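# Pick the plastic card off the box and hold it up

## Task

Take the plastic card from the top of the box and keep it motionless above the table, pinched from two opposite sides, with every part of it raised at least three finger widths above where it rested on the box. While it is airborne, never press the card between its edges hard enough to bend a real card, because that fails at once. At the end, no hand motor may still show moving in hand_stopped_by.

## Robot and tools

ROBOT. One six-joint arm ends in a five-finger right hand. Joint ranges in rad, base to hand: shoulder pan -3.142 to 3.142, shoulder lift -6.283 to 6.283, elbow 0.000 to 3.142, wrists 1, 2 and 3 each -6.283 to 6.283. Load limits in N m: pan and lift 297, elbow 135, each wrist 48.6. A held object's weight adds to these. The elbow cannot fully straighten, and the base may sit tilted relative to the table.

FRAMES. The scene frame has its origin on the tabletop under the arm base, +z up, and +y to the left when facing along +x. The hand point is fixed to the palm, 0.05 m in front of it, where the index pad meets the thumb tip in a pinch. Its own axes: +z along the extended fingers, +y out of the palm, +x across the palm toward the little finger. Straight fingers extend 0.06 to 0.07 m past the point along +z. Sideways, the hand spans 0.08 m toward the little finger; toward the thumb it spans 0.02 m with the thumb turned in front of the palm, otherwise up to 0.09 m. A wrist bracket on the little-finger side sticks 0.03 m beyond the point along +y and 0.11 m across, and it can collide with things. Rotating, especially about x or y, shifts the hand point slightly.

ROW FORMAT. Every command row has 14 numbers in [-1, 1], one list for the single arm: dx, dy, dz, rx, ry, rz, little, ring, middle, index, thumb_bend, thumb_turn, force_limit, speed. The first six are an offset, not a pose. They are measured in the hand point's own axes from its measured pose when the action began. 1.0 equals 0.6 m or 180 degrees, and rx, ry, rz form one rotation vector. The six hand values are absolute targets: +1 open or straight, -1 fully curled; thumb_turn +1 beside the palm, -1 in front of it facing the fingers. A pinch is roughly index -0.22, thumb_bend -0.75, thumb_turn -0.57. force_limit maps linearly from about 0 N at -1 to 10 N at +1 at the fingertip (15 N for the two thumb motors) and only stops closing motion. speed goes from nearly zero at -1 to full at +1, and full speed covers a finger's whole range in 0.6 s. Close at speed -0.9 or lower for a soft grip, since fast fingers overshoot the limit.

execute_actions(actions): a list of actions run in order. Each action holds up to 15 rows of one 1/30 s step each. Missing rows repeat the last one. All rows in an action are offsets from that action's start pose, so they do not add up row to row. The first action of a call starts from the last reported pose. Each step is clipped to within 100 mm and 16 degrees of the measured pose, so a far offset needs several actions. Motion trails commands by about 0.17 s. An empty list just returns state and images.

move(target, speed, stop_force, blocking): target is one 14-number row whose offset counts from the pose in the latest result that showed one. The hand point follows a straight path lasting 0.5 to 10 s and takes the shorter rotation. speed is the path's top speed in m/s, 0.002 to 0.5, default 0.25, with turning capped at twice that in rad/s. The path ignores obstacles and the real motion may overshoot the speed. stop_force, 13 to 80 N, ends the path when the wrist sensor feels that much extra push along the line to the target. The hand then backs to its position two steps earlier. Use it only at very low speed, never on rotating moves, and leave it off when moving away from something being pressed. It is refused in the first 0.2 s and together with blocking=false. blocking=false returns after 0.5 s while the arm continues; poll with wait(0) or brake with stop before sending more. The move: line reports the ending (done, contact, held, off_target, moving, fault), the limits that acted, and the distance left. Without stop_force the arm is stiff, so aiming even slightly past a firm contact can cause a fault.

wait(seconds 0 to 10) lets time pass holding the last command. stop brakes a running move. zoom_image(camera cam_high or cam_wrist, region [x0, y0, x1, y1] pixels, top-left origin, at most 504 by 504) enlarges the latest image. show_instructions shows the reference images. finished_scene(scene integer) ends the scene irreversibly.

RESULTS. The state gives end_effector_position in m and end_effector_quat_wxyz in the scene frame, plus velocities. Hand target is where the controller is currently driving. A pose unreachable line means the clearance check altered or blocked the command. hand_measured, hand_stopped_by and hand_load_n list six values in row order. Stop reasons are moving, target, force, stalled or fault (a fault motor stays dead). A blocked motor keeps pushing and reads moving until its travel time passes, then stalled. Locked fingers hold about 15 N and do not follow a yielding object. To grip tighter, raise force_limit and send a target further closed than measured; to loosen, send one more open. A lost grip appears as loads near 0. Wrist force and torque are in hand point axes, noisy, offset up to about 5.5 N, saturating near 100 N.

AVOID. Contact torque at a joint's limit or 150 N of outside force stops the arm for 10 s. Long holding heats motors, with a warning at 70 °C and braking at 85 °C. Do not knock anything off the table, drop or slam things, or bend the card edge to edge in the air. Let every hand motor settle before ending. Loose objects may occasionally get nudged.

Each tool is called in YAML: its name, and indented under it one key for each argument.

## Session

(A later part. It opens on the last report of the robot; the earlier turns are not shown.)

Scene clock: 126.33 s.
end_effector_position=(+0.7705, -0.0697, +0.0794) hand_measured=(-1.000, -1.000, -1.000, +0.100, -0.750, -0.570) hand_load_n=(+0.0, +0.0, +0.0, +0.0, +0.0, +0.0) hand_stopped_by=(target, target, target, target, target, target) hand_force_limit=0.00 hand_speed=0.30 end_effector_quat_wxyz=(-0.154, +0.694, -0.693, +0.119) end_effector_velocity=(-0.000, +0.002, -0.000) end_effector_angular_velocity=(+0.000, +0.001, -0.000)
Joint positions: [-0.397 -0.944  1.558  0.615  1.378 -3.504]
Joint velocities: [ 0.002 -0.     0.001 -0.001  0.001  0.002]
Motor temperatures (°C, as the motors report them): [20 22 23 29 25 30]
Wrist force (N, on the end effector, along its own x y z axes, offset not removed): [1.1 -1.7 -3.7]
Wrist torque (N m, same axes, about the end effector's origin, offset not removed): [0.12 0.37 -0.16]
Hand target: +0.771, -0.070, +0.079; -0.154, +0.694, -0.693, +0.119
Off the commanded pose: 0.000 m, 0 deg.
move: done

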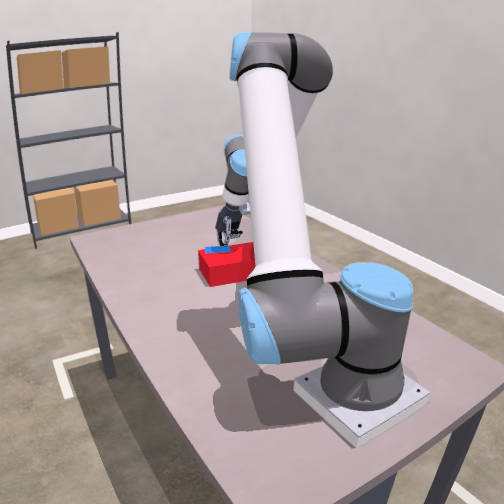

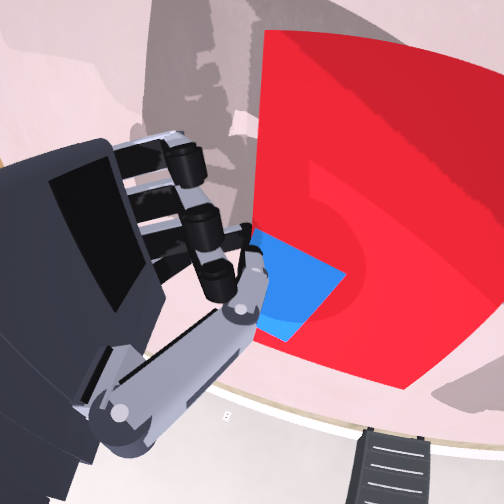

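move:
  target: [-0.033,0,0,0,0,0,-1,-1,-1,0.1,-0.75,-0.57,0,0.3]
  speed: 0.02

move:
  target: [0,0.0186,-0.0074,0,0,0,-1,-1,-1,0.1,-0.75,-0.57,0,0.3]
  speed: 0.01
  stop_force: 13

zoom_image:
  camera: "cam_high"
  region: [170,200,270,275]

Scene clock: 128.27 s.
end_effector_position=(+0.7703, -0.0500, +0.0804) hand_measured=(-1.000, -1.000, -1.000, +0.100, -0.750, -0.570) hand_load_n=(+0.0, +0.0, +0.0, +0.5, +0.0, +0.0) hand_stopped_by=(target, target, target, target, target, target) hand_force_limit=0.00 hand_speed=0.30 end_effector_quat_wxyz=(-0.154, +0.694, -0.693, +0.119) end_effector_velocity=(-0.000, +0.002, +0.000) end_effector_angular_velocity=(+0.000, -0.000, +0.000)
Joint positions: [-0.372 -0.95   1.565  0.61   1.387 -3.48 ]
Joint velocities: [ 0.002 -0.001  0.001 -0.     0.001  0.002]
Motor temperatures (°C, as the motors report them): [20 22 23 29 25 30]
Wrist force (N, on the end effector, along its own x y z axes, offset not removed): [0.9 -0.6 -2.0]
Wrist torque (N m, same axes, about the end effector's origin, offset not removed): [0.33 0.49 -0.32]
Hand target: +0.770, -0.050, +0.080; -0.154, +0.694, -0.693, +0.119
Off the commanded pose: 0.000 m, 0 deg.
move: done

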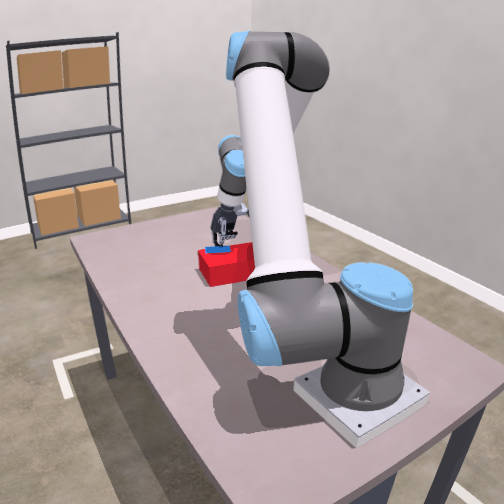

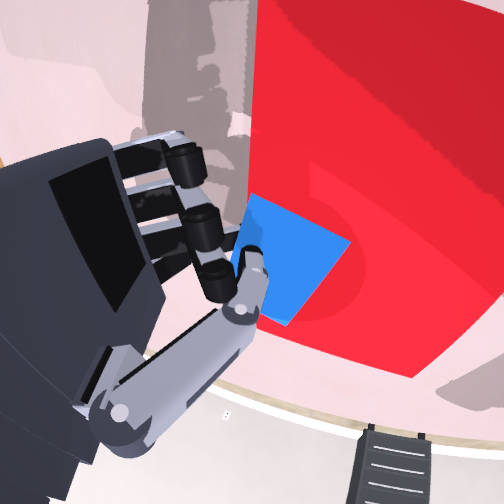

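Scene clock: 129.70 s.
end_effector_position=(+0.7584, -0.0502, +0.0803) hand_measured=(-1.000, -1.000, -1.000, +0.100, -0.750, -0.570) hand_load_n=(+0.0, +0.0, +0.0, +1.5, +0.0, +0.0) hand_stopped_by=(target, target, target, target, target, target) hand_force_limit=0.00 hand_speed=0.30 end_effector_quat_wxyz=(-0.154, +0.694, -0.693, +0.119) end_effector_velocity=(-0.002, +0.001, -0.001) end_effector_angular_velocity=(+0.001, +0.001, +0.001)
Joint positions: [-0.378 -0.966  1.593  0.598  1.385 -3.486]
Joint velocities: [ 0.    -0.001  0.004 -0.001 -0.001 -0.001]
Motor temperatures (°C, as the motors report them): [20 22 23 29 25 30]
Wrist force (N, on the end effector, along its own x y z axes, offset not removed): [0.6 -5.1 -3.9]
Wrist torque (N m, same axes, about the end effector's origin, offset not removed): [0.12 0.44 -0.30]
Hand target: +0.758, -0.050, +0.080; -0.154, +0.694, -0.693, +0.119
Off the commanded pose: 0.000 m, 0 deg.
move: done

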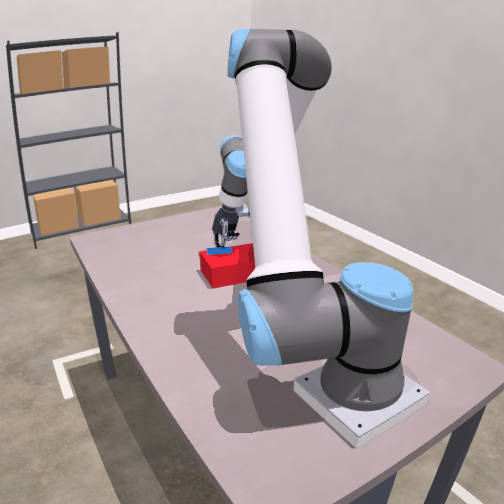

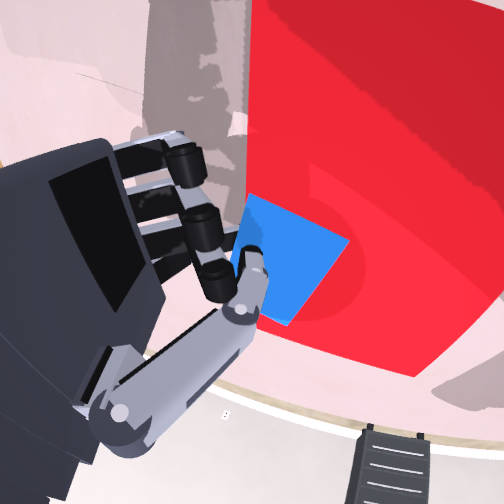

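Region (170, 200, 270, 275) of cam_high's 504x504 image, scaled by 5.040, with more detail than that image has; it fills the top 378 rows of this view, and the rest is white.

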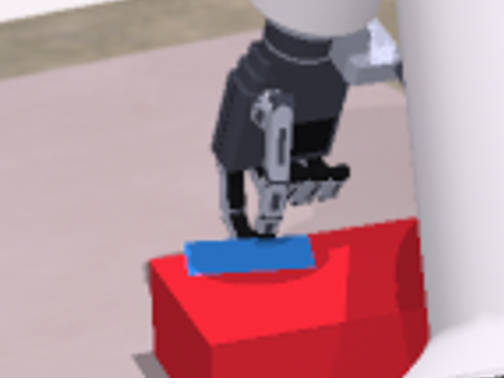

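The index was already under the card and only pushed the box, so I'll close the pinch now.

execute_actions:
  actions:
    - [[0,0,0,0,0,0,-1,-1,-1,-0.4,-0.75,-0.57,0.0,-0.7]]
    - [[0,0,0,0,0,0,-1,-1,-1,-0.4,-0.75,-0.57,0.0,-0.7]]
    - [[0,0,0,0,0,0,-1,-1,-1,-0.4,-0.75,-0.57,0.0,-0.7]]
    - [[0,0,0,0,0,0,-1,-1,-1,-0.4,-0.75,-0.57,0.0,-0.7]]
    - [[0,-0.012,-0.031,0,0,0,-1,-1,-1,-0.4,-0.75,-0.57,0.0,-0.7]]
    - [[0,0,0,0,0,0,-1,-1,-1,-0.4,-0.75,-0.57,0.0,-0.7]]

Scene clock: 133.27 s.
end_effector_position=(+0.7581, -0.0512, +0.1001) hand_measured=(-1.000, -1.000, -1.000, -0.214, -0.750, -0.570) hand_load_n=(+0.0, +0.0, +0.0, +3.5, +1.5, -0.5) hand_stopped_by=(target, target, target, force, target, target) hand_force_limit=0.00 hand_speed=-0.70 end_effector_quat_wxyz=(-0.154, +0.694, -0.693, +0.119) end_effector_velocity=(+0.001, -0.000, +0.001) end_effector_angular_velocity=(-0.001, -0.002, +0.000)
Joint positions: [-0.379 -0.985  1.583  0.627  1.384 -3.488]
Joint velocities: [ 0.    -0.001 -0.001 -0.     0.    -0.   ]
Motor temperatures (°C, as the motors report them): [20 22 23 29 25 30]
Wrist force (N, on the end effector, along its own x y z axes, offset not removed): [2.0 -2.2 -2.1]
Wrist torque (N m, same axes, about the end effector's origin, offset not removed): [-0.10 0.14 -0.19]
Hand target: +0.758, -0.051, +0.100; -0.154, +0.694, -0.693, +0.119
Off the commanded pose: 0.000 m, 0 deg.

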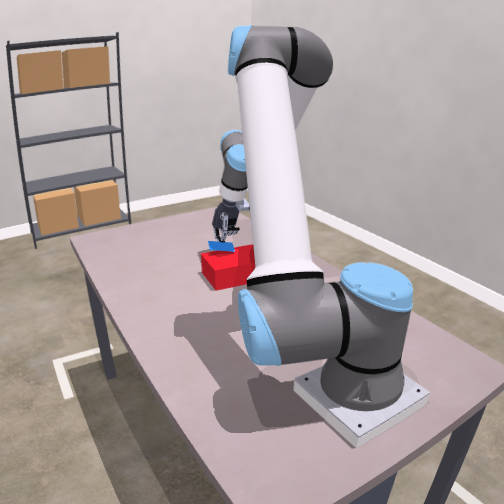

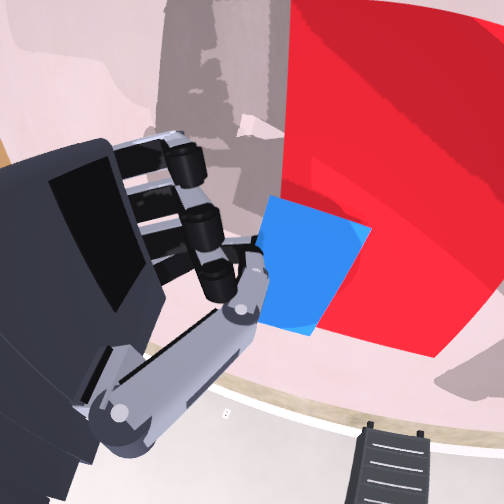

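execute_actions:
  actions:
    - [[0,0,0,0,0,0,-1,-1,-1,-0.45,-0.75,-0.57,0.4,-0.8]]
    - [[0,0,0,0,0,0,-1,-1,-1,-0.45,-0.75,-0.57,0.4,-0.8]]

move:
  target: [0,-0.09,-0.22,0,0,0,-1,-1,-1,-0.45,-0.75,-0.57,0.4,-0.8]
  speed: 0.08

Scene clock: 134.77 s.
end_effector_position=(+0.7581, -0.0512, +0.1001) hand_measured=(-1.000, -1.000, -1.000, -0.232, -0.748, -0.570) hand_load_n=(+0.0, +0.0, +0.0, +10.5, +2.0, -0.5) hand_stopped_by=(target, target, target, force, target, target) hand_force_limit=0.40 hand_speed=-0.80 end_effector_quat_wxyz=(-0.154, +0.694, -0.693, +0.119) end_effector_velocity=(+0.000, +0.000, -0.000) end_effector_angular_velocity=(-0.000, +0.000, +0.001)
Joint positions: [-0.379 -0.985  1.583  0.627  1.384 -3.488]
Joint velocities: [ 0.001  0.    -0.    -0.     0.    -0.   ]
Motor temperatures (°C, as the motors report them): [20 22 23 29 25 30]
Wrist force (N, on the end effector, along its own x y z axes, offset not removed): [1.0 -3.5 -1.3]
Wrist torque (N m, same axes, about the end effector's origin, offset not removed): [-0.38 0.33 -0.23]
Hand target: +0.758, -0.051, +0.100; -0.154, +0.694, -0.693, +0.119
Off the commanded pose: 0.000 m, 0 deg.

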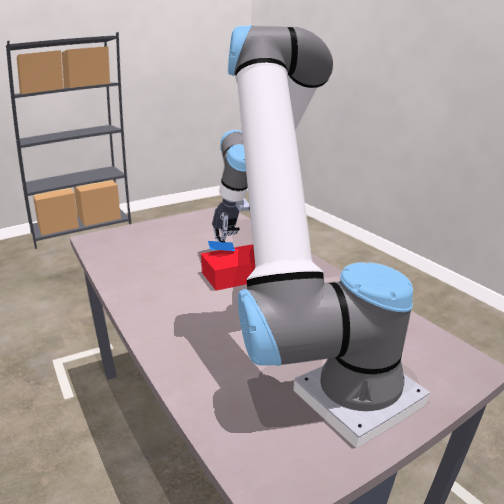

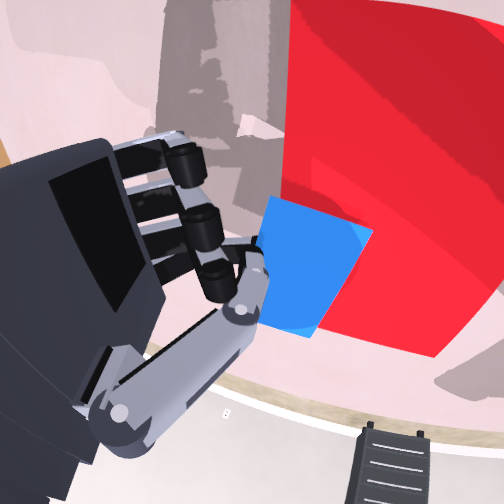

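Scene clock: 136.97 s.
end_effector_position=(+0.7581, -0.0582, +0.2424) hand_measured=(-1.000, -1.000, -1.000, -0.232, -0.748, -0.570) hand_load_n=(+0.0, +0.0, +0.0, +10.5, +2.0, -0.5) hand_stopped_by=(target, target, target, force, target, target) hand_force_limit=0.40 hand_speed=-0.80 end_effector_quat_wxyz=(-0.154, +0.694, -0.693, +0.119) end_effector_velocity=(+0.000, -0.000, +0.001) end_effector_angular_velocity=(+0.000, +0.001, -0.000)
Joint positions: [-0.389 -1.092  1.474  0.845  1.381 -3.496]
Joint velocities: [-0.    -0.    -0.002  0.003  0.    -0.   ]
Motor temperatures (°C, as the motors report them): [20 22 23 29 25 30]
Wrist force (N, on the end effector, along its own x y z axes, offset not removed): [-0.2 -4.4 -2.9]
Wrist torque (N m, same axes, about the end effector's origin, offset not removed): [-0.25 0.47 -0.39]
Hand target: +0.758, -0.058, +0.243; -0.154, +0.694, -0.693, +0.119
Off the commanded pose: 0.000 m, 0 deg.
move: done

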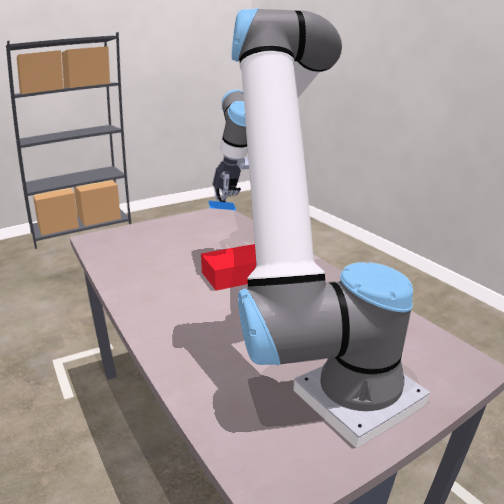

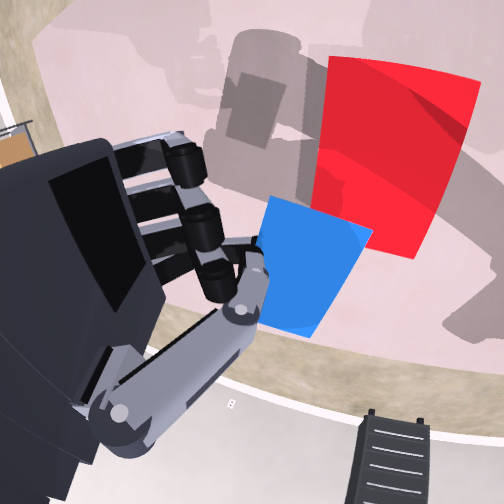

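finished_scene:
  scene: 2

The scene is finished: the task was done.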